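# Four arms lift a cloth off standing lanterns and lay it flat

## Task

The four arms are mounted in the scene frame (metres, heading in degrees counter-clockwise from +x) at roughly: arm1 x=+0.34 y=+0.74 z=+0.72 heading -90; arm2 x=-0.34 y=+0.74 z=+0.72 heading -90; arm3 x=-0.34 y=-0.74 z=+0.72 heading +90; arm4 x=+0.34 y=-0.74 z=+0.72 heading +90. A cloth lies over some lanterns, which poke up through holes in it. Lift the cloth clear of the lanterns and lay it out flat. Each lantern has to finish upright at the spot it occupies now. If the cloth's mean height falls by more than about a thumb's length in a single drop while no gripper is holding it, the attempt fails. At the end, open the grippers and pull the arms away; anything that stays right only because a robot is holding it is not counted as achieved.

## Robot and tools

Robots. Four identical i2rt Big YAM arms named arm1, arm2, arm3 and arm4, each with six revolute joints, a two-finger gripper and a wrist camera. arm1 and arm2 stand on the +y side facing -y; arm3 and arm4 stand on the -y side facing +y. The hand can reach about 1.0 m out from the joint1 axis. Two room cameras, cam_high (overhead) and cam_low (side view), are fixed and belong to no arm.

Frames. Everything shares one scene frame with its origin on the floor and +z up. The hand point sits halfway between the fingertips; its z axis runs along the fingers and the fingers open along its y axis. A calibration for each camera (K, distortion, T_world_to_cam) is provided, but it may be slightly off.

execute_actions. Argument "actions" is a list holding one action or none. An action is an object keyed by arm name ("arm1" to "arm4"), and each arm gets its own "joints" object. Inside it, every entry is an absolute target, not an offset: joint1_rad to joint6_rad in radians and gripper_m in metres (fingertip gap). Ranges: joint1_rad -2.879 to 2.879 (base yaw, positive counter-clockwise seen from above, 0 points the arm along its heading); joint2_rad 0 to 3.141 (shoulder, 0 has the upper arm level and pointing back, larger raises it and brings it forward); joint3_rad 0 to 3.019 (elbow, 0 is folded, larger opens it); joint4_rad -1.692 to 1.57 (wrist pitch, positive tips fingers up); joint5_rad -1.57 to 1.57 (sideways swing, positive to the arm's right); joint6_rad -2.094 to 2.094 (hand roll, positive clockwise viewed from behind); gripper_m 0 to 0.093. Done tolerances are ±0.045, ±0.14, ±0.09, ±0.055, ±0.03, ±0.035 rad and ±0.003 m. All motions in one action begin together and may finish at different times; no action runs past 15 s. Joints have different speeds, so the hand may take a wide path. Joints you omit may keep pushing toward earlier targets. Any unknown key or out-of-range number rejects the whole call and nothing moves. "cameras" picks which images come back (names from arm1_cam_wrist, arm2_cam_wrist, arm3_cam_wrist, arm4_cam_wrist, cam_high, cam_low, or "all"); omitted or null gives all, [] gives none. An empty actions list just reports state and images.

wait: "seconds" from 0 to 10; nothing new is commanded and the scene keeps running. zoom_image: "camera" plus "region" [x0, y0, x1, y1] in pixels of that camera's latest full image, top-left origin, at most 504 by 504. read_manual: only returns URDF licence texts. finished_scene: "scene" number (1 or 2); it ends the scene irreversibly and reports success, then gives the next scene's task.

Results. Each result lists robot states and the images in the order given by the "pictures" line. joint_status tells how each commanded motion ended: "off_target" (stopped short, may still push), "contact_stop" or "time_out" (joint holds where it stopped, though a timed-out joint may keep a nearby target and push on), "not_followed" (a self- or inter-arm collision check blocked the arm's targets; the gripper part still runs, and blocked targets may be retried later). on_its_own reports things this call did not command; "held at" is a held target, not the actual position. To relieve a pushing joint, send it its reported position. Tiny changes near the current position may not move a joint. A load held up makes the joint sag. MOTOR HOT appears from 85 °C; at 100 °C an OVER-TEMPERATURE FAULT makes that arm and its gripper go limp and fall until cooled, and its keys read "limit_stop_at_motor_heat" (resend targets). If a call reports a stop, later motion calls in the same reply are skipped.

Hazards. The arms do not halt on contact and can press hard; prolonged pushing overheats motors. Two arms pressing hard together ends the run; the collision check may act too late and ignores fingers, gripper housings and wrist cameras. Knocking a lantern over or pushing any rigid object out of the work area fails the task (cloth does not count). Never let go of the cloth so it falls far. Avoid drops, slips and slams.

Order and timing. The simulation keeps running while a reply is being written, with the robots holding their last command. Typical flow: look with the cameras, grip the cloth edges with several arms, raise it straight up above the lanterns, move it sideways clear of them, lower it while spreading, set it down gently, open the grippers and retract. Shorter robot motion earns more.

Each tool is called after "Request:" by a JSON object that holds its "name" and its "arguments".

## Session

I'll start by looking at the current state of the scene.

Request:
{"name": "execute_actions", "arguments": {"actions": []}}

Scene clock: 0.00 s.
Motor temperatures (°C, as the motors report them): arm1=[15 12 15 13 17 15] | arm2=[15 14 15 16 12 14] | arm3=[16 14 15 13 16 16] | arm4=[15 15 13 15 16 14]
arm1.joint_positions: joint1_rad=+0.012 joint2_rad=+0.434 joint3_rad=+1.472 joint4_rad=-1.544 joint5_rad=-0.013 joint6_rad=+0.015 gripper_m=+0.094
arm1.joint_status: not commanded
arm1.hand: x=+0.3435 y=+0.6194 z=+1.3723 quat_wxyz=(-0.373, -0.595, -0.627, +0.338) (m; scene frame)
arm2.joint_positions: joint1_rad=-0.001 joint2_rad=+0.454 joint3_rad=+1.451 joint4_rad=-1.549 joint5_rad=+0.003 joint6_rad=-0.008 gripper_m=+0.095
arm2.joint_status: not commanded
arm2.hand: x=-0.3347 y=+0.6107 z=+1.3225 quat_wxyz=(-0.343, -0.613, -0.623, +0.345) (m; scene frame)
arm3.joint_positions: joint1_rad=-0.002 joint2_rad=+0.431 joint3_rad=+1.467 joint4_rad=-1.527 joint5_rad=-0.012 joint6_rad=-0.014 gripper_m=+0.094
arm3.joint_status: not commanded
arm3.hand: x=-0.3394 y=-0.6191 z=+1.3555 quat_wxyz=(-0.358, +0.620, -0.596, -0.366) (m; scene frame)
arm4.joint_positions: joint1_rad=-0.009 joint2_rad=+0.438 joint3_rad=+1.462 joint4_rad=-1.553 joint5_rad=-0.013 joint6_rad=-0.001 gripper_m=+0.095
arm4.joint_status: not commanded
arm4.hand: x=+0.3388 y=-0.6202 z=+1.3018 quat_wxyz=(-0.357, +0.600, -0.627, -0.346) (m; scene frame)
pictures: arm1_cam_wrist, arm2_cam_wrist, arm3_cam_wrist, arm4_cam_wrist, cam_high, cam_low
Images, in order (width x height): arm1_cam_wrist 616x616, arm2_cam_wrist 616x616, arm3_cam_wrist 616x616, arm4_cam_wrist 616x616, cam_high 672x504, cam_low 672x504.

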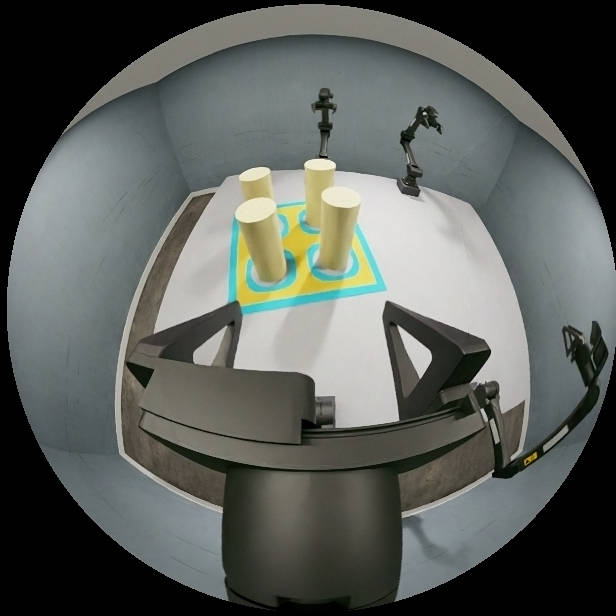

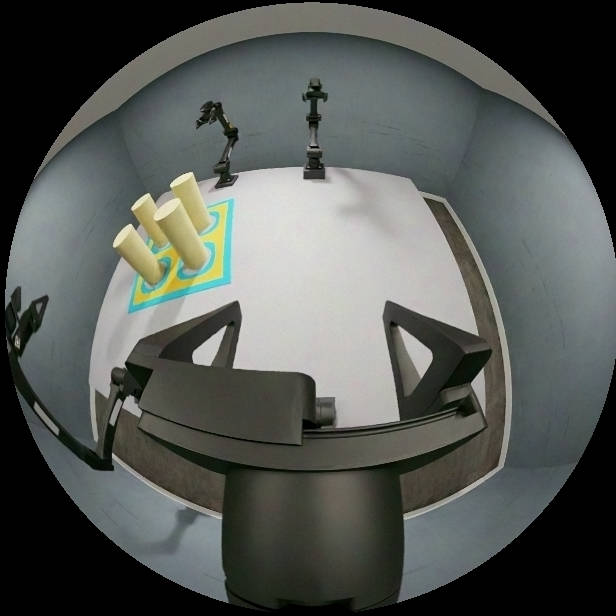

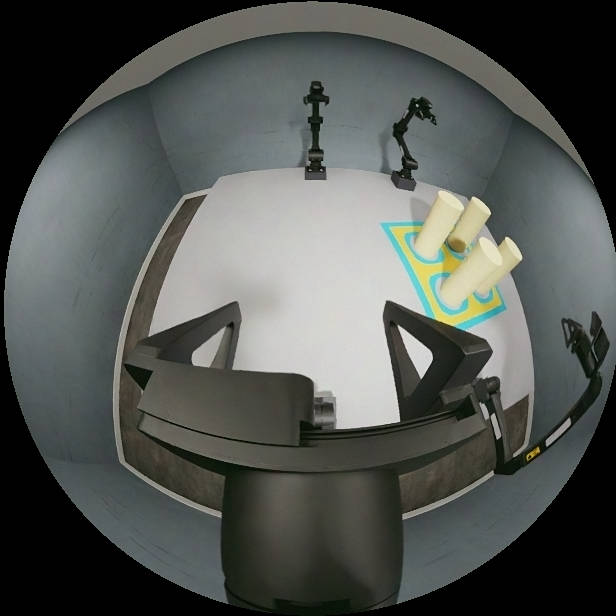

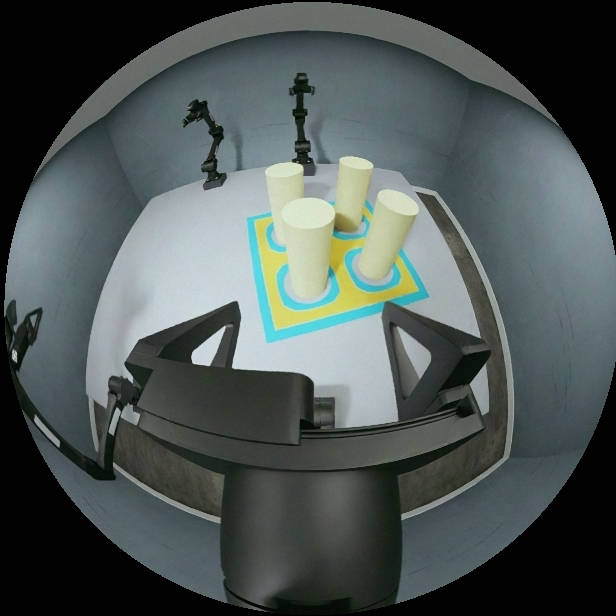

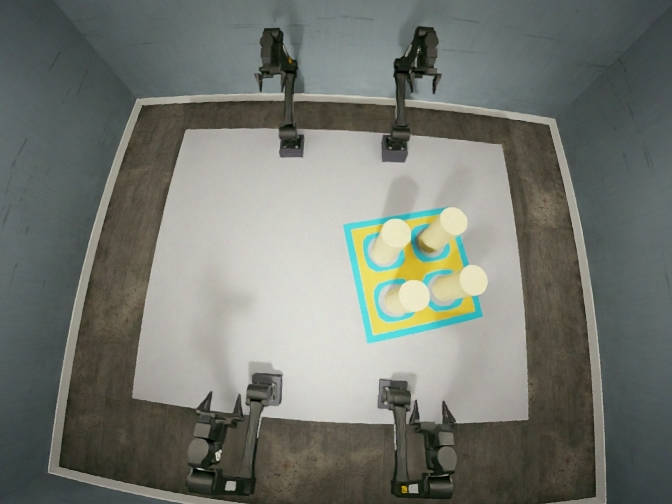

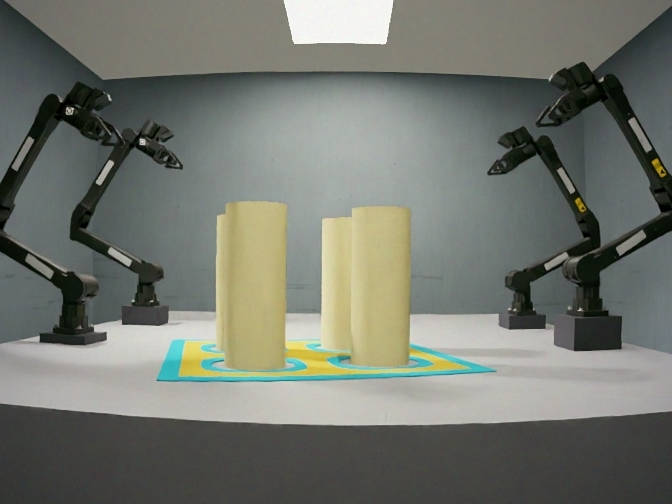

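Request:
{"name": "zoom_image", "arguments": {"camera": "cam_high", "region": [320, 180, 520, 360]}}

Request:
{"name": "zoom_image", "arguments": {"camera": "cam_low", "region": [140, 180, 520, 400]}}

Region (320, 180, 520, 360) of cam_high's 672x504 image, scaled by 2.520, with more detail than that image has; it fills the top 454 rows of this view, and the rest is white.

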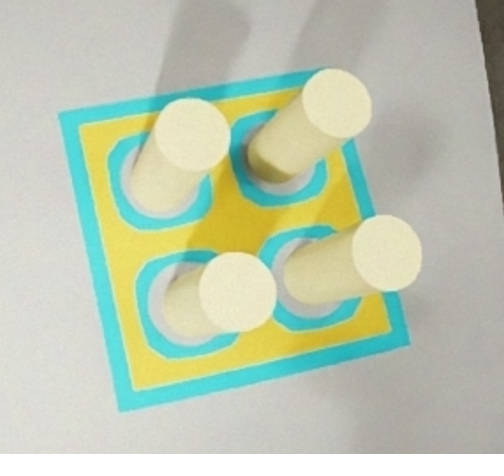

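Region (140, 180, 520, 400) of cam_low's 672x504 image, scaled by 1.326, with more detail than that image has; it fills the top 292 rows of this view, and the rest is white.

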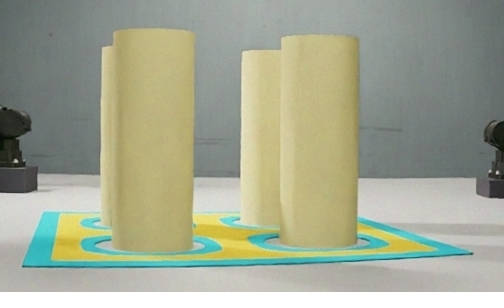

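Request:
{"name": "zoom_image", "arguments": {"camera": "cam_high", "region": [250, 100, 450, 200]}}

Request:
{"name": "zoom_image", "arguments": {"camera": "cam_high", "region": [230, 350, 430, 450]}}

Region (250, 100, 450, 200) of cam_high's 672x504 image, scaled by 2.520, with more detail than that image has.

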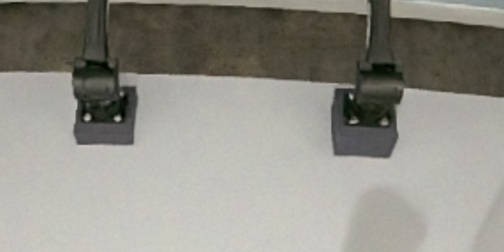

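Region (230, 350, 430, 450) of cam_high's 672x504 image, scaled by 2.520, with more detail than that image has.

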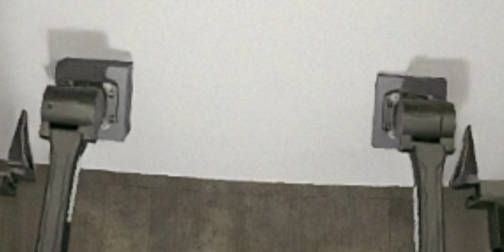

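Request:
{"name": "execute_actions", "arguments": {"actions": [{"arm1": {"joints": {"joint1_rad": 0.63, "joint6_rad": 1.22}}, "arm2": {"joints": {"joint1_rad": 0.595, "joint6_rad": -0.424}}, "arm3": {"joints": {"joint1_rad": -1.092, "joint6_rad": -0.531}}, "arm4": {"joints": {"joint1_rad": -0.776, "joint6_rad": 1.29}}}], "cameras": ["cam_high"]}}

Scene clock: 122.03 s.
Motor temperatures (°C, as the motors report them): arm1=[15 13 20 13 17 15] | arm2=[15 15 20 16 12 14] | arm3=[16 15 21 13 16 16] | arm4=[15 16 19 15 16 14]
arm1.joint_positions: joint1_rad=+0.623 joint2_rad=+0.434 joint3_rad=+1.472 joint4_rad=-1.544 joint5_rad=-0.013 joint6_rad=+1.212 gripper_m=+0.094
arm1.joint_status: all done
arm1.hand: x=+0.4082 y=+0.6453 z=+1.3726 quat_wxyz=(-0.497, -0.751, -0.427, -0.086) (m; scene frame)
arm2.joint_positions: joint1_rad=+0.590 joint2_rad=+0.454 joint3_rad=+1.451 joint4_rad=-1.549 joint5_rad=+0.003 joint6_rad=-0.413 gripper_m=+0.095
arm2.joint_status: all done
arm2.hand: x=-0.2634 y=+0.6325 z=+1.3225 quat_wxyz=(-0.374, -0.242, -0.840, +0.311) (m; scene frame)
arm3.joint_positions: joint1_rad=-1.083 joint2_rad=+0.431 joint3_rad=+1.467 joint4_rad=-1.527 joint5_rad=-0.012 joint6_rad=-0.522 gripper_m=+0.094
arm3.joint_status: all done
arm3.hand: x=-0.2337 y=-0.6781 z=+1.3560 quat_wxyz=(-0.513, +0.426, -0.745, +0.001) (m; scene frame)
arm4.joint_positions: joint1_rad=-0.772 joint2_rad=+0.438 joint3_rad=+1.462 joint4_rad=-1.553 joint5_rad=-0.013 joint6_rad=+1.276 gripper_m=+0.095
arm4.joint_status: all done
arm4.hand: x=+0.4192 y=-0.6559 z=+1.3020 quat_wxyz=(-0.258, -0.219, -0.839, -0.426) (m; scene frame)
pictures: cam_high
Images, in order (width x height): cam_high 672x504.

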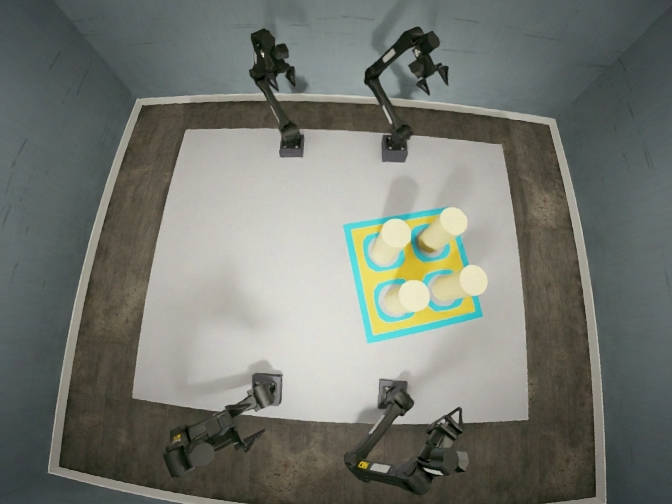

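Request:
{"name": "execute_actions", "arguments": {"actions": [{"arm1": {"joints": {"joint2_rad": 1.862, "joint3_rad": 1.345, "joint4_rad": -1.054, "joint5_rad": 0.0}}, "arm2": {"joints": {"joint2_rad": 2.239, "joint3_rad": 2.075, "joint4_rad": -1.406, "joint5_rad": 0.0}}, "arm3": {"joints": {"joint2_rad": 2.06, "joint3_rad": 1.716, "joint4_rad": -1.227, "joint5_rad": 0.0}}, "arm4": {"joints": {"joint2_rad": 2.13, "joint3_rad": 1.955, "joint4_rad": -1.396, "joint5_rad": 0.0}}}]}}

Scene clock: 128.80 s.
Motor temperatures (°C, as the motors report them): arm1=[15 13 20 13 17 15] | arm2=[15 15 20 16 12 14] | arm3=[16 15 21 13 16 16] | arm4=[15 16 20 15 16 14]
arm1.joint_positions: joint1_rad=+0.623 joint2_rad=+1.863 joint3_rad=+1.342 joint4_rad=-1.066 joint5_rad=-0.002 joint6_rad=+1.213 gripper_m=+0.094
arm1.joint_status: all done
arm1.hand: x=+0.6604 y=+0.3299 z=+0.8465 quat_wxyz=(+0.012, -0.870, -0.492, -0.002) (m; scene frame)
arm2.joint_positions: joint1_rad=+0.590 joint2_rad=+2.239 joint3_rad=+2.047 joint4_rad=-1.405 joint5_rad=+0.002 joint6_rad=-0.414 gripper_m=+0.095
arm2.joint_status: all done
arm2.hand: x=+0.0470 y=+0.1795 z=+0.8390 quat_wxyz=(+0.011, -0.275, -0.961, -0.009) (m; scene frame)
arm3.joint_positions: joint1_rad=-1.083 joint2_rad=+2.045 joint3_rad=+1.709 joint4_rad=-1.231 joint5_rad=-0.004 joint6_rad=-0.523 gripper_m=+0.094
arm3.joint_status: all done
arm3.hand: x=+0.2039 y=-0.4402 z=+0.8566 quat_wxyz=(-0.001, +0.492, -0.870, +0.001) (m; scene frame)
arm4.joint_positions: joint1_rad=-0.772 joint2_rad=+2.141 joint3_rad=+1.927 joint4_rad=-1.395 joint5_rad=-0.001 joint6_rad=+1.278 gripper_m=+0.095
arm4.joint_status: all done
arm4.hand: x=+0.8057 y=-0.2958 z=+0.8320 quat_wxyz=(+0.010, -0.258, -0.966, +0.017) (m; scene frame)
pictures: arm1_cam_wrist, arm2_cam_wrist, arm3_cam_wrist, arm4_cam_wrist, cam_high, cam_low
camera_calibration (this result's frames):
arm1_cam_wrist: T_world_to_cam=[[-0.854655, 0.517943, 0.0360478, 0.366228], [0.435033, 0.676489, 0.59423, -1.00759], [0.283391, 0.523543, -0.803487, 0.444443], [0, 0, 0, 1]] pos_world=[0.625384, 0.259255, 0.942645]
arm2_cam_wrist: T_world_to_cam=[[-0.528418, -0.848966, -0.00554677, 0.184096], [-0.685076, 0.422531, 0.593413, -0.5325], [-0.501444, 0.31737, -0.804879, 0.772652], [0, 0, 0, 1]] pos_world=[0.119918, 0.136072, 0.938905]
arm3_cam_wrist: T_world_to_cam=[[0.851417, -0.524489, -0.000778576, -0.400089], [-0.427857, -0.695409, 0.577361, -0.710175], [-0.303361, -0.491241, -0.816489, 0.669665], [0, 0, 0, 1]] pos_world=[0.239939, -0.374737, 0.956489]
arm4_cam_wrist: T_world_to_cam=[[-0.494972, -0.868213, 0.0347652, 0.115674], [-0.69264, 0.418403, 0.587528, 0.194378], [-0.524645, 0.26673, -0.808457, 1.2984], [0, 0, 0, 1]] pos_world=[0.873087, -0.32722, 0.931473]
Images, in order (width x height): arm1_cam_wrist 616x616, arm2_cam_wrist 616x616, arm3_cam_wrist 616x616, arm4_cam_wrist 616x616, cam_high 672x504, cam_low 672x504.

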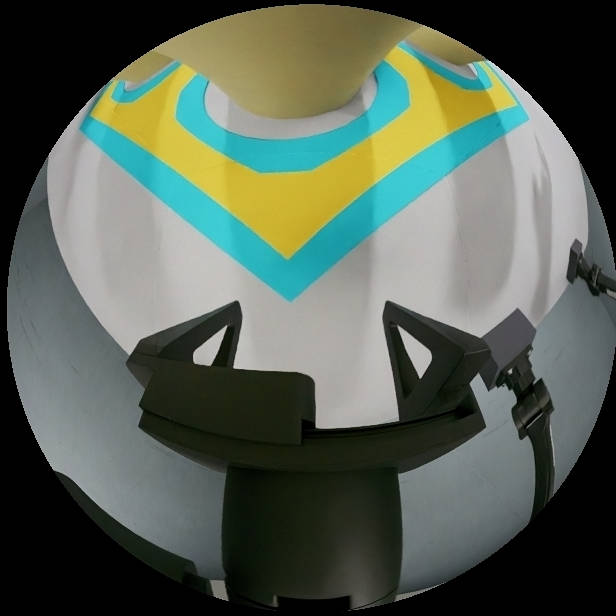

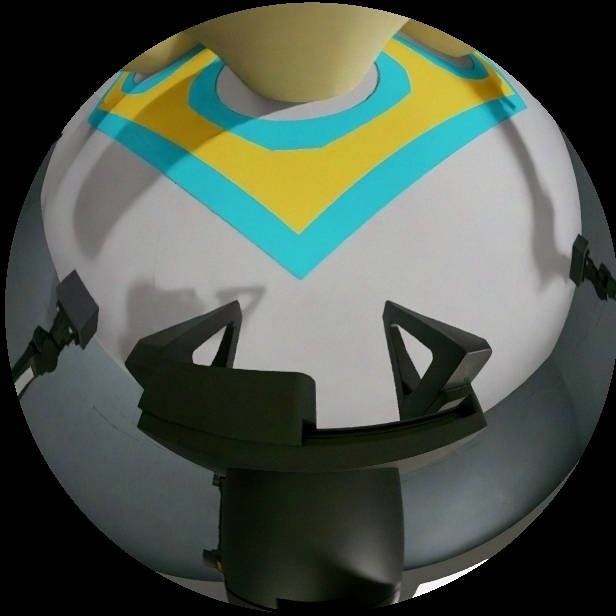

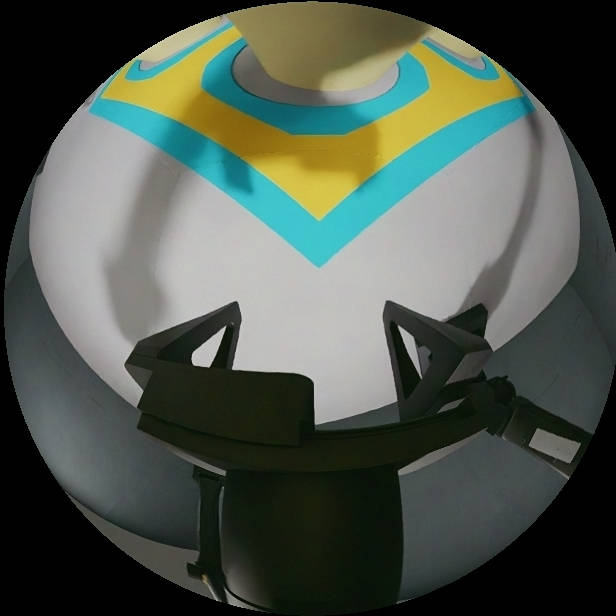

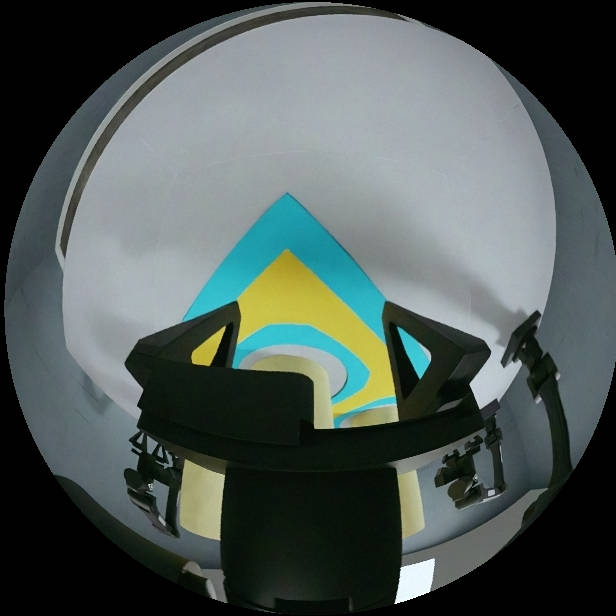

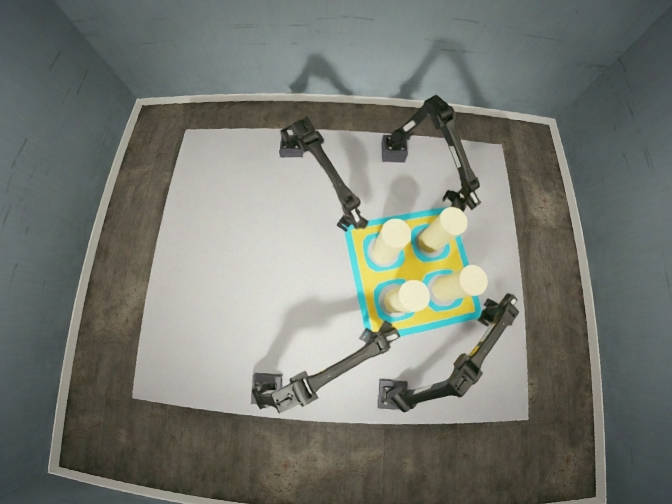

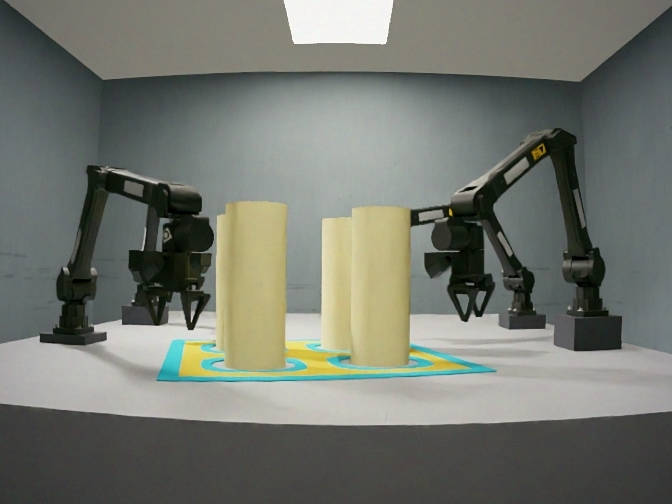

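Request:
{"name": "execute_actions", "arguments": {"actions": [{"arm1": {"joints": {"joint1_rad": 0.702, "joint2_rad": 2.02, "joint3_rad": 1.323, "joint4_rad": -0.874, "joint6_rad": 1.31}}, "arm2": {"joints": {"joint1_rad": 0.627, "joint2_rad": 2.296, "joint3_rad": 1.94, "joint4_rad": -1.21, "joint6_rad": -0.385}}, "arm3": {"joints": {"joint1_rad": -1.082, "joint2_rad": 2.185, "joint3_rad": 1.674, "joint4_rad": -1.06, "joint6_rad": -0.519}}, "arm4": {"joints": {"joint1_rad": -0.792, "joint2_rad": 2.255, "joint3_rad": 1.96, "joint4_rad": -1.25, "joint6_rad": 1.295}}}]}}

Scene clock: 185.83 s.
Motor temperatures (°C, as the motors report them): arm1=[15 16 21 13 17 15] | arm2=[15 24 26 16 12 14] | arm3=[16 21 24 13 16 16] | arm4=[15 25 26 15 16 14]
arm1.joint_positions: joint1_rad=+0.710 joint2_rad=+2.033 joint3_rad=+1.319 joint4_rad=-0.889 joint5_rad=-0.001 joint6_rad=+1.302 gripper_m=+0.094
arm1.joint_status: all done
arm1.hand: x=+0.7008 y=+0.3541 z=+0.7522 quat_wxyz=(+0.020, -0.871, -0.491, +0.001) (m; scene frame)
arm2.joint_positions: joint1_rad=+0.630 joint2_rad=+2.265 joint3_rad=+1.936 joint4_rad=-1.224 joint5_rad=+0.002 joint6_rad=-0.396 gripper_m=+0.095
arm2.joint_status: all done
arm2.hand: x=+0.0716 y=+0.1922 z=+0.7809 quat_wxyz=(-0.006, -0.264, -0.964, +0.005) (m; scene frame)
arm3.joint_positions: joint1_rad=-1.083 joint2_rad=+2.183 joint3_rad=+1.673 joint4_rad=-1.077 joint5_rad=-0.004 joint6_rad=-0.523 gripper_m=+0.094
arm3.joint_status: all done
arm3.hand: x=+0.2108 y=-0.4370 z=+0.7609 quat_wxyz=(+0.009, +0.492, -0.870, +0.001) (m; scene frame)
arm4.joint_positions: joint1_rad=-0.788 joint2_rad=+2.266 joint3_rad=+1.930 joint4_rad=-1.263 joint5_rad=-0.001 joint6_rad=+1.282 gripper_m=+0.095
arm4.joint_status: all done
arm4.hand: x=+0.8302 y=-0.2881 z=+0.7524 quat_wxyz=(+0.007, -0.268, -0.963, +0.013) (m; scene frame)
pictures: arm1_cam_wrist, arm2_cam_wrist, arm3_cam_wrist, arm4_cam_wrist, cam_high, cam_low
camera_calibration (this result's frames):
arm1_cam_wrist: T_world_to_cam=[[-0.853143, 0.518949, 0.0532788, 0.377195], [0.444452, 0.669576, 0.595088, -0.990366], [0.273146, 0.531376, -0.801892, 0.347774], [0, 0, 0, 1]] pos_world=[0.666979, 0.282582, 0.848136]
arm2_cam_wrist: T_world_to_cam=[[-0.50964, -0.860307, 0.0117629, 0.19485], [-0.709589, 0.428008, 0.559726, -0.45954], [-0.486571, 0.276912, -0.828594, 0.759417], [0, 0, 0, 1]] pos_world=[0.142729, 0.154027, 0.884174]
arm3_cam_wrist: T_world_to_cam=[[0.851253, -0.524647, -0.0106817, -0.396846], [-0.417607, -0.689623, 0.591628, -0.660241], [-0.317762, -0.499165, -0.80614, 0.586806], [0, 0, 0, 1]] pos_world=[0.24856, -0.370609, 0.859426]
arm4_cam_wrist: T_world_to_cam=[[-0.512968, -0.858067, 0.024181, 0.163079], [-0.688773, 0.428246, 0.584976, 0.256391], [-0.512304, 0.283419, -0.81069, 1.24115], [0, 0, 0, 1]] pos_world=[0.896095, -0.321631, 0.85226]
Images, in order (width x height): arm1_cam_wrist 616x616, arm2_cam_wrist 616x616, arm3_cam_wrist 616x616, arm4_cam_wrist 616x616, cam_high 672x504, cam_low 672x504.

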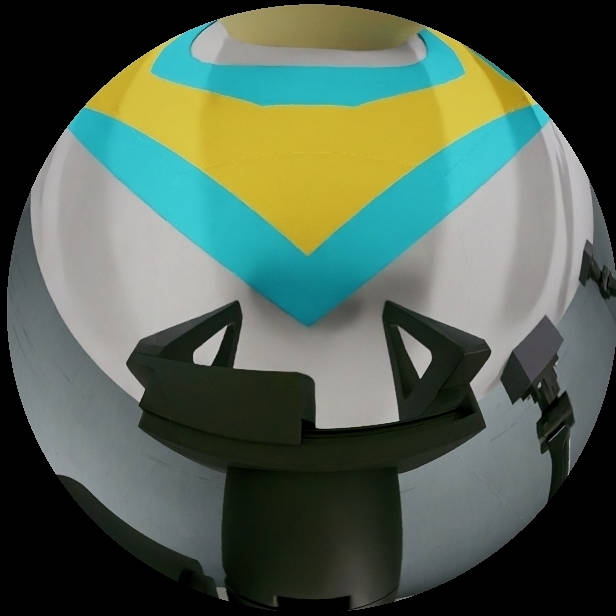

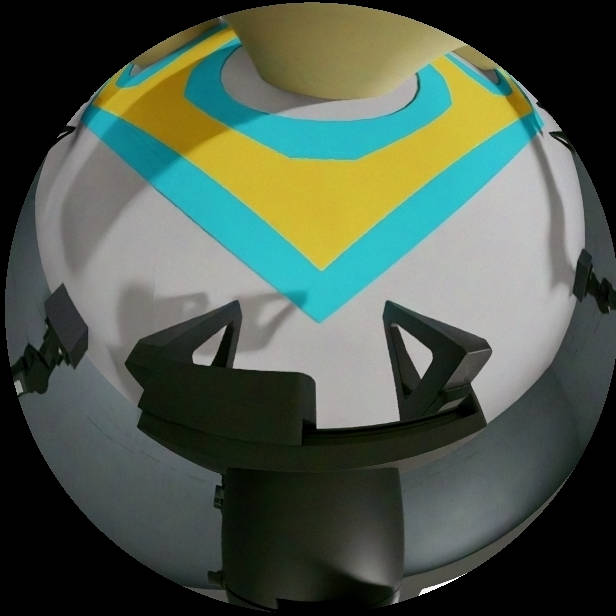

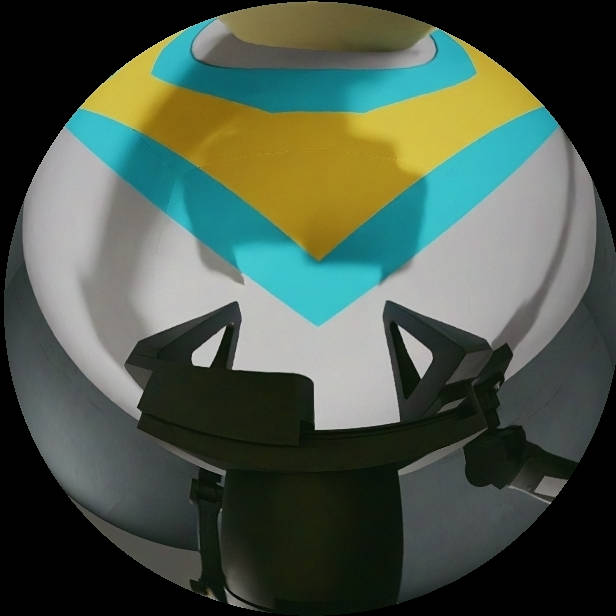

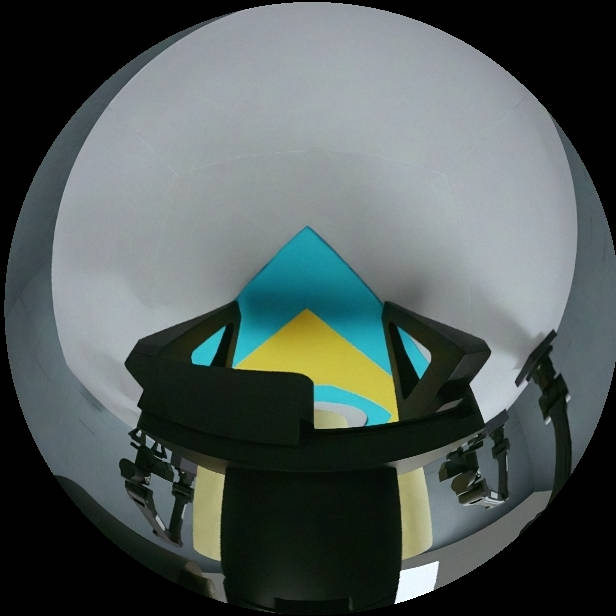

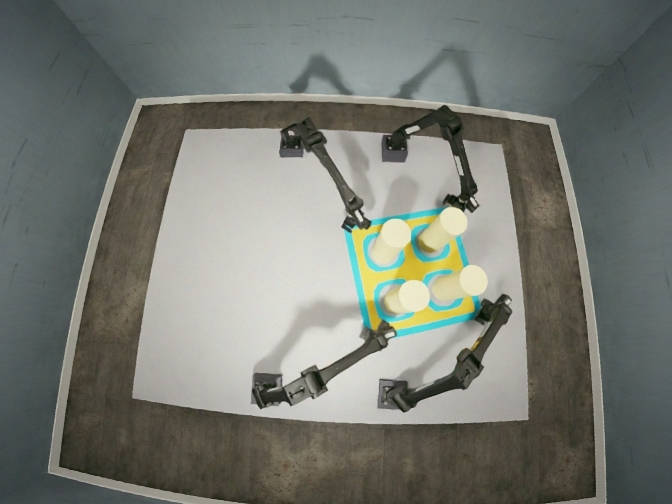

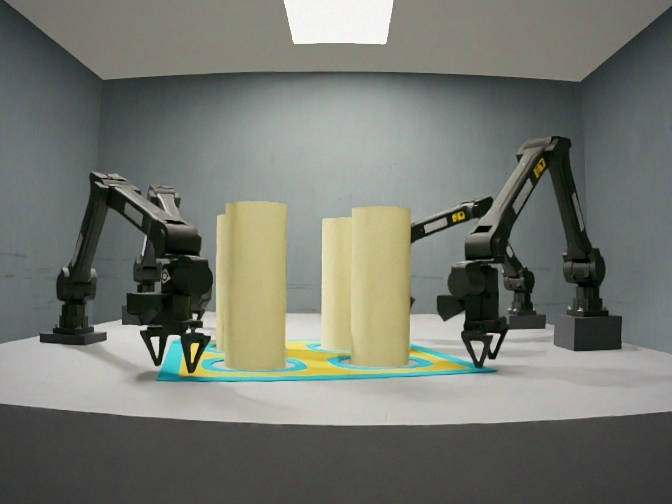

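Request:
{"name": "execute_actions", "arguments": {"actions": [{"arm3": {"joints": {"joint2_rad": 2.222, "joint3_rad": 1.656, "joint4_rad": -0.992}}}], "cameras": ["arm3_cam_wrist", "cam_low"]}}

Scene clock: 226.10 s.
Motor temperatures (°C, as the motors report them): arm1=[15 18 21 13 17 15] | arm2=[15 25 24 16 12 14] | arm3=[16 24 24 13 16 16] | arm4=[15 28 27 15 16 14]
arm1.joint_positions: joint1_rad=+0.710 joint2_rad=+2.033 joint3_rad=+1.319 joint4_rad=-0.889 joint5_rad=-0.001 joint6_rad=+1.302 gripper_m=+0.094
arm1.joint_status: not commanded
arm1.hand: x=+0.7008 y=+0.3541 z=+0.7522 quat_wxyz=(+0.020, -0.871, -0.491, +0.001) (m; scene frame)
arm2.joint_positions: joint1_rad=+0.630 joint2_rad=+2.265 joint3_rad=+1.936 joint4_rad=-1.224 joint5_rad=+0.002 joint6_rad=-0.396 gripper_m=+0.095
arm2.joint_status: not commanded
arm2.hand: x=+0.0716 y=+0.1922 z=+0.7809 quat_wxyz=(-0.006, -0.264, -0.964, +0.005) (m; scene frame)
arm3.joint_positions: joint1_rad=-1.083 joint2_rad=+2.187 joint3_rad=+1.668 joint4_rad=-1.010 joint5_rad=-0.004 joint6_rad=-0.523 gripper_m=+0.094
arm3.joint_status: all done
arm3.hand: x=+0.2229 y=-0.4304 z=+0.7571 quat_wxyz=(-0.020, +0.492, -0.870, +0.001) (m; scene frame)
arm4.joint_positions: joint1_rad=-0.788 joint2_rad=+2.266 joint3_rad=+1.930 joint4_rad=-1.263 joint5_rad=-0.001 joint6_rad=+1.282 gripper_m=+0.095
arm4.joint_status: not commanded
arm4.hand: x=+0.8302 y=-0.2881 z=+0.7524 quat_wxyz=(+0.007, -0.268, -0.963, +0.013) (m; scene frame)
pictures: arm3_cam_wrist, cam_low
camera_calibration (this result's frames):
arm3_cam_wrist: T_world_to_cam=[[0.851245, -0.524457, 0.0180967, -0.425375], [-0.446681, -0.706045, 0.549525, -0.617035], [-0.275425, -0.475864, -0.835281, 0.61356], [0, 0, 0, 1]] pos_world=[0.255471, -0.366774, 0.859269]
Images, in order (width x height): arm3_cam_wrist 616x616, cam_low 672x504.

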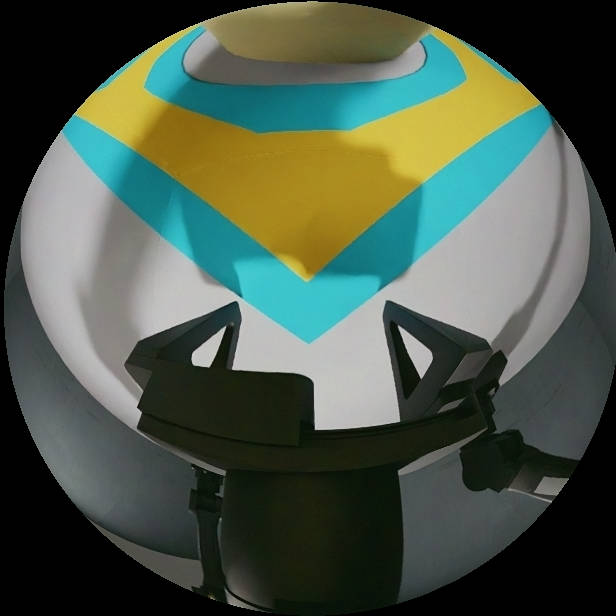

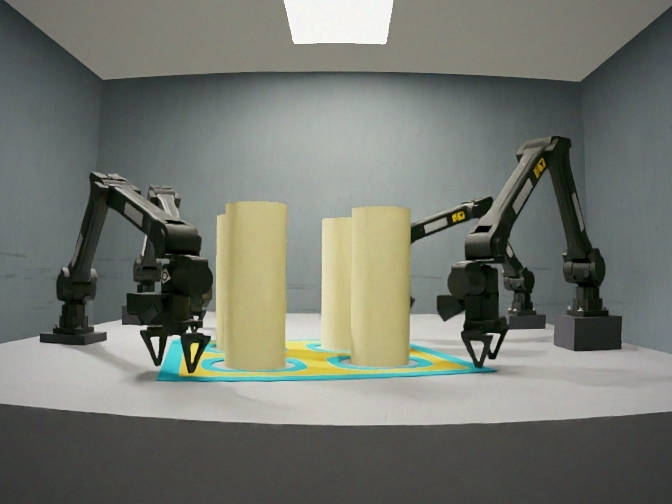

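Request:
{"name": "execute_actions", "arguments": {"actions": [{"arm3": {"joints": {"joint2_rad": 2.255}}}], "cameras": ["arm3_cam_wrist"]}}

Scene clock: 234.57 s.
Motor temperatures (°C, as the motors report them): arm1=[15 18 21 13 17 15] | arm2=[15 25 25 16 12 14] | arm3=[16 24 24 13 16 16] | arm4=[15 28 27 15 16 14]
arm1.joint_positions: joint1_rad=+0.710 joint2_rad=+2.033 joint3_rad=+1.319 joint4_rad=-0.889 joint5_rad=-0.001 joint6_rad=+1.302 gripper_m=+0.094
arm1.joint_status: not commanded
arm1.hand: x=+0.7008 y=+0.3541 z=+0.7522 quat_wxyz=(+0.020, -0.871, -0.491, +0.001) (m; scene frame)
arm2.joint_positions: joint1_rad=+0.630 joint2_rad=+2.265 joint3_rad=+1.936 joint4_rad=-1.224 joint5_rad=+0.002 joint6_rad=-0.396 gripper_m=+0.095
arm2.joint_status: not commanded
arm2.hand: x=+0.0716 y=+0.1922 z=+0.7809 quat_wxyz=(-0.006, -0.264, -0.964, +0.005) (m; scene frame)
arm3.joint_positions: joint1_rad=-1.084 joint2_rad=+2.217 joint3_rad=+1.668 joint4_rad=-1.007 joint5_rad=-0.004 joint6_rad=-0.522 gripper_m=+0.094
arm3.joint_status: all done
arm3.hand: x=+0.2191 y=-0.4328 z=+0.7390 quat_wxyz=(-0.007, +0.492, -0.871, +0.001) (m; scene frame)
arm4.joint_positions: joint1_rad=-0.788 joint2_rad=+2.266 joint3_rad=+1.930 joint4_rad=-1.263 joint5_rad=-0.001 joint6_rad=+1.282 gripper_m=+0.095
arm4.joint_status: not commanded
arm4.hand: x=+0.8302 y=-0.2881 z=+0.7524 quat_wxyz=(+0.007, -0.268, -0.963, +0.013) (m; scene frame)
pictures: arm3_cam_wrist
camera_calibration (this result's frames):
arm3_cam_wrist: T_world_to_cam=[[0.851031, -0.525091, 0.00501284, -0.413706], [-0.434268, -0.6984, 0.568902, -0.624311], [-0.295224, -0.48633, -0.82239, 0.586577], [0, 0, 0, 1]] pos_world=[0.25413, -0.367982, 0.839641]
Images, in order (width x height): arm3_cam_wrist 616x616.

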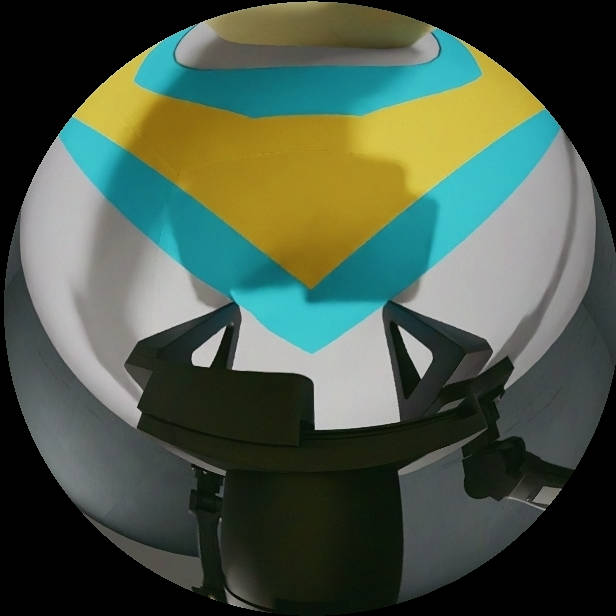

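Request:
{"name": "execute_actions", "arguments": {"actions": [{"arm3": {"joints": {"joint2_rad": 2.272}}}], "cameras": ["arm3_cam_wrist"]}}

Scene clock: 239.03 s.
Motor temperatures (°C, as the motors report them): arm1=[15 18 21 13 17 15] | arm2=[15 25 25 16 12 14] | arm3=[16 24 23 13 16 16] | arm4=[15 28 27 15 16 14]
arm1.joint_positions: joint1_rad=+0.710 joint2_rad=+2.033 joint3_rad=+1.319 joint4_rad=-0.889 joint5_rad=-0.001 joint6_rad=+1.302 gripper_m=+0.094
arm1.joint_status: not commanded
arm1.hand: x=+0.7008 y=+0.3541 z=+0.7522 quat_wxyz=(+0.020, -0.871, -0.491, +0.001) (m; scene frame)
arm2.joint_positions: joint1_rad=+0.630 joint2_rad=+2.265 joint3_rad=+1.936 joint4_rad=-1.224 joint5_rad=+0.002 joint6_rad=-0.396 gripper_m=+0.095
arm2.joint_status: not commanded
arm2.hand: x=+0.0716 y=+0.1922 z=+0.7809 quat_wxyz=(-0.006, -0.264, -0.964, +0.005) (m; scene frame)
arm3.joint_positions: joint1_rad=-1.084 joint2_rad=+2.217 joint3_rad=+1.668 joint4_rad=-1.007 joint5_rad=-0.004 joint6_rad=-0.522 gripper_m=+0.094
arm3.joint_status: all done
arm3.hand: x=+0.2191 y=-0.4328 z=+0.7390 quat_wxyz=(-0.007, +0.492, -0.871, +0.001) (m; scene frame)
arm4.joint_positions: joint1_rad=-0.788 joint2_rad=+2.266 joint3_rad=+1.930 joint4_rad=-1.263 joint5_rad=-0.001 joint6_rad=+1.282 gripper_m=+0.095
arm4.joint_status: not commanded
arm4.hand: x=+0.8302 y=-0.2881 z=+0.7524 quat_wxyz=(+0.007, -0.268, -0.963, +0.013) (m; scene frame)
pictures: arm3_cam_wrist
camera_calibration (this result's frames):
arm3_cam_wrist: T_world_to_cam=[[0.851031, -0.525091, 0.00501284, -0.413706], [-0.434268, -0.6984, 0.568902, -0.624311], [-0.295224, -0.48633, -0.82239, 0.586577], [0, 0, 0, 1]] pos_world=[0.25413, -0.367982, 0.839641]
Images, in order (width x height): arm3_cam_wrist 616x616.

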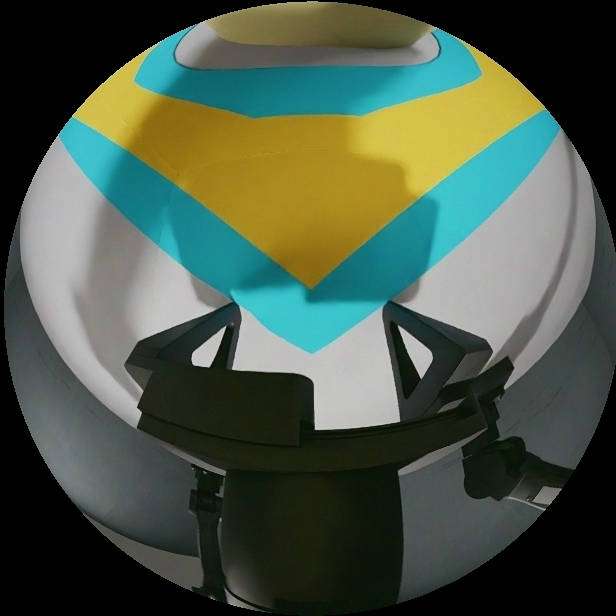

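Request:
{"name": "execute_actions", "arguments": {"actions": [{"arm3": {"joints": {"gripper_m": 0.0}}}], "cameras": ["arm3_cam_wrist", "cam_high"]}}

Scene clock: 244.03 s.
Motor temperatures (°C, as the motors report them): arm1=[15 18 21 13 17 15] | arm2=[15 25 25 16 12 14] | arm3=[16 24 23 13 16 16] | arm4=[15 28 27 15 16 14]
arm1.joint_positions: joint1_rad=+0.710 joint2_rad=+2.033 joint3_rad=+1.319 joint4_rad=-0.889 joint5_rad=-0.001 joint6_rad=+1.302 gripper_m=+0.094
arm1.joint_status: not commanded
arm1.hand: x=+0.7008 y=+0.3541 z=+0.7522 quat_wxyz=(+0.020, -0.871, -0.491, +0.001) (m; scene frame)
arm2.joint_positions: joint1_rad=+0.630 joint2_rad=+2.265 joint3_rad=+1.936 joint4_rad=-1.224 joint5_rad=+0.002 joint6_rad=-0.396 gripper_m=+0.095
arm2.joint_status: not commanded
arm2.hand: x=+0.0716 y=+0.1922 z=+0.7809 quat_wxyz=(-0.006, -0.264, -0.964, +0.005) (m; scene frame)
arm3.joint_positions: joint1_rad=-1.083 joint2_rad=+2.217 joint3_rad=+1.668 joint4_rad=-1.007 joint5_rad=-0.004 joint6_rad=-0.522 gripper_m=+0.004
arm3.joint_status: gripper_m off_target (ended at +0.004, target +0.000)
arm3.hand: x=+0.2191 y=-0.4326 z=+0.7390 quat_wxyz=(-0.007, +0.492, -0.871, +0.001) (m; scene frame)
arm4.joint_positions: joint1_rad=-0.788 joint2_rad=+2.266 joint3_rad=+1.930 joint4_rad=-1.263 joint5_rad=-0.001 joint6_rad=+1.282 gripper_m=+0.095
arm4.joint_status: not commanded
arm4.hand: x=+0.8302 y=-0.2881 z=+0.7524 quat_wxyz=(+0.007, -0.268, -0.963, +0.013) (m; scene frame)
pictures: arm3_cam_wrist, cam_high
camera_calibration (this result's frames):
arm3_cam_wrist: T_world_to_cam=[[0.851231, -0.524765, 0.00519787, -0.413581], [-0.434188, -0.698671, 0.568629, -0.62408], [-0.294765, -0.486292, -0.822578, 0.586746], [0, 0, 0, 1]] pos_world=[0.254037, -0.36773, 0.839664]
Images, in order (width x height): arm3_cam_wrist 616x616, cam_high 672x504.

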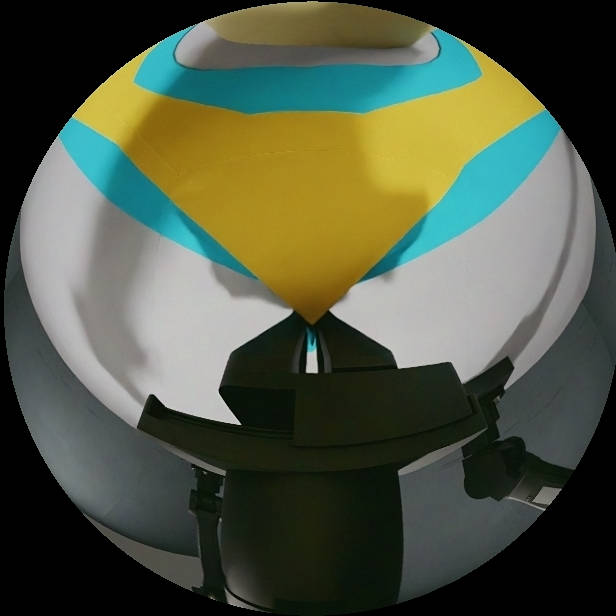

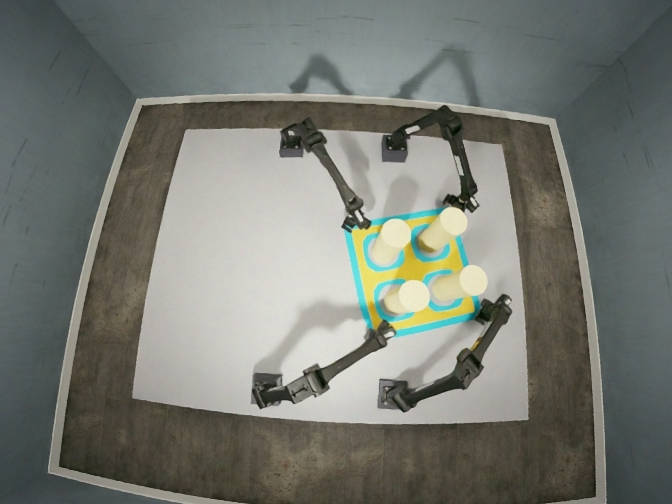

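Request:
{"name": "execute_actions", "arguments": {"actions": [{"arm1": {"joints": {"joint1_rad": 0.678, "joint2_rad": 2.1, "joint4_rad": -0.815}}, "arm2": {"joints": {"joint2_rad": 2.38, "joint4_rad": -1.15}}, "arm4": {"joints": {"joint2_rad": 2.31, "joint4_rad": -1.21}}}], "cameras": ["arm1_cam_wrist", "arm2_cam_wrist", "arm4_cam_wrist"]}}

Scene clock: 277.37 s.
Motor temperatures (°C, as the motors report them): arm1=[15 19 21 13 17 15] | arm2=[15 26 25 16 12 14] | arm3=[16 24 23 13 16 16] | arm4=[15 30 28 15 16 14]
arm1.joint_positions: joint1_rad=+0.682 joint2_rad=+2.062 joint3_rad=+1.320 joint4_rad=-0.828 joint5_rad=-0.002 joint6_rad=+1.304 gripper_m=+0.094
arm1.joint_status: all done
arm1.hand: x=+0.6970 y=+0.3370 z=+0.7372 quat_wxyz=(+0.004, -0.878, -0.478, -0.004) (m; scene frame)
arm2.joint_positions: joint1_rad=+0.630 joint2_rad=+2.353 joint3_rad=+1.936 joint4_rad=-1.162 joint5_rad=+0.001 joint6_rad=-0.395 gripper_m=+0.095
arm2.joint_status: all done
arm2.hand: x=+0.0729 y=+0.1908 z=+0.7232 quat_wxyz=(+0.004, -0.265, -0.964, -0.003) (m; scene frame)
arm3.joint_positions: joint1_rad=-1.083 joint2_rad=+2.217 joint3_rad=+1.668 joint4_rad=-1.007 joint5_rad=-0.004 joint6_rad=-0.522 gripper_m=+0.004
arm3.joint_status: not commanded
arm3.hand: x=+0.2191 y=-0.4326 z=+0.7390 quat_wxyz=(-0.007, +0.492, -0.871, +0.001) (m; scene frame)
arm4.joint_positions: joint1_rad=-0.788 joint2_rad=+2.290 joint3_rad=+1.931 joint4_rad=-1.223 joint5_rad=-0.001 joint6_rad=+1.282 gripper_m=+0.095
arm4.joint_status: all done
arm4.hand: x=+0.8354 y=-0.2835 z=+0.7373 quat_wxyz=(+0.002, -0.268, -0.963, +0.006) (m; scene frame)
pictures: arm1_cam_wrist, arm2_cam_wrist, arm4_cam_wrist
camera_calibration (this result's frames):
arm1_cam_wrist: T_world_to_cam=[[-0.838264, 0.544883, 0.0203741, 0.388795], [0.450171, 0.670507, 0.589717, -0.968616], [0.307666, 0.503511, -0.807353, 0.335219], [0, 0, 0, 1]] pos_world=[0.658821, 0.268829, 0.833928]
arm2_cam_wrist: T_world_to_cam=[[-0.510497, -0.859878, 0.00155182, 0.202276], [-0.700608, 0.416985, 0.579027, -0.438211], [-0.49854, 0.294504, -0.815307, 0.700495], [0, 0, 0, 1]] pos_world=[0.145472, 0.150362, 0.82454]
arm4_cam_wrist: T_world_to_cam=[[-0.513454, -0.85808, 0.00796348, 0.182408], [-0.696328, 0.422053, 0.580516, 0.274733], [-0.501491, 0.292523, -0.81421, 1.22644], [0, 0, 0, 1]] pos_world=[0.900012, -0.318194, 0.837642]
Images, in order (width x height): arm1_cam_wrist 616x616, arm2_cam_wrist 616x616, arm4_cam_wrist 616x616.

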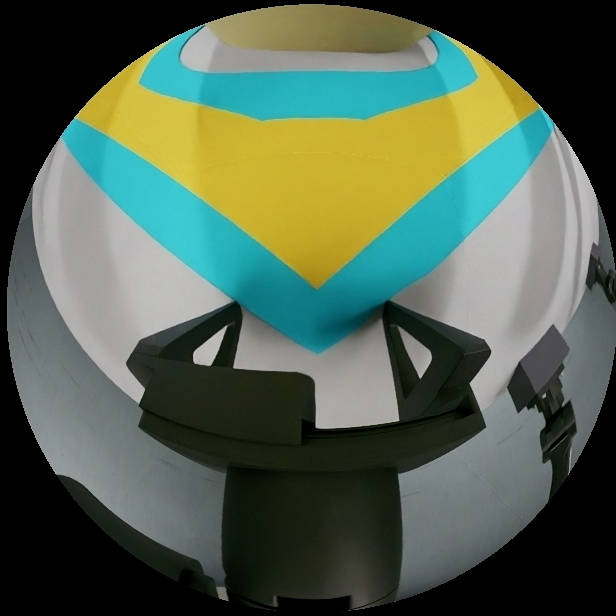

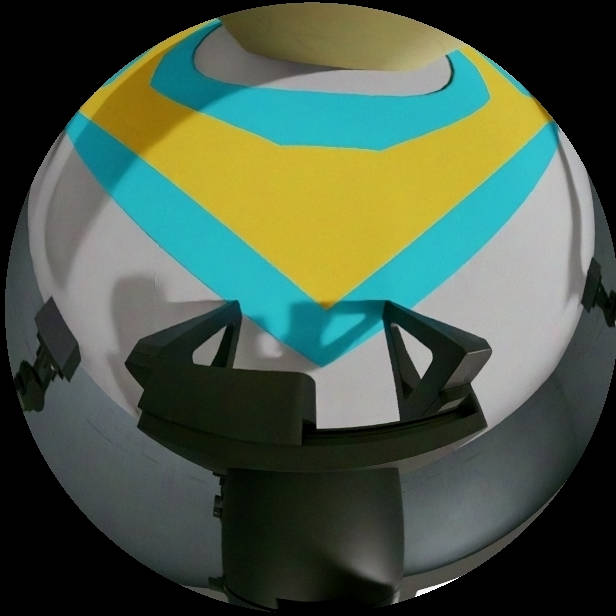

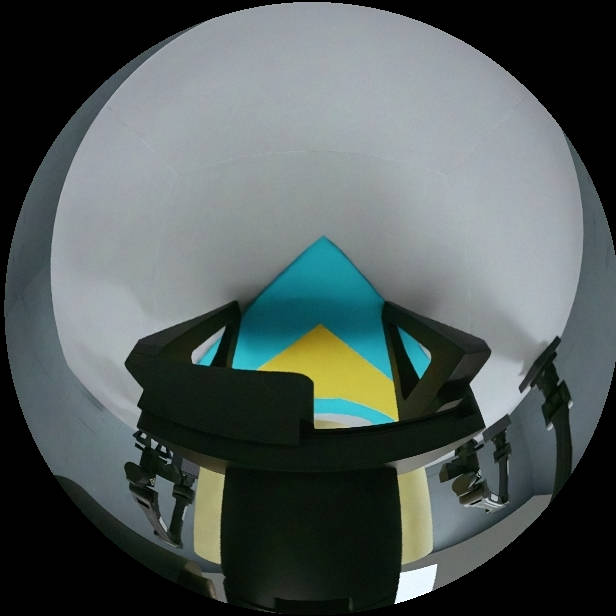

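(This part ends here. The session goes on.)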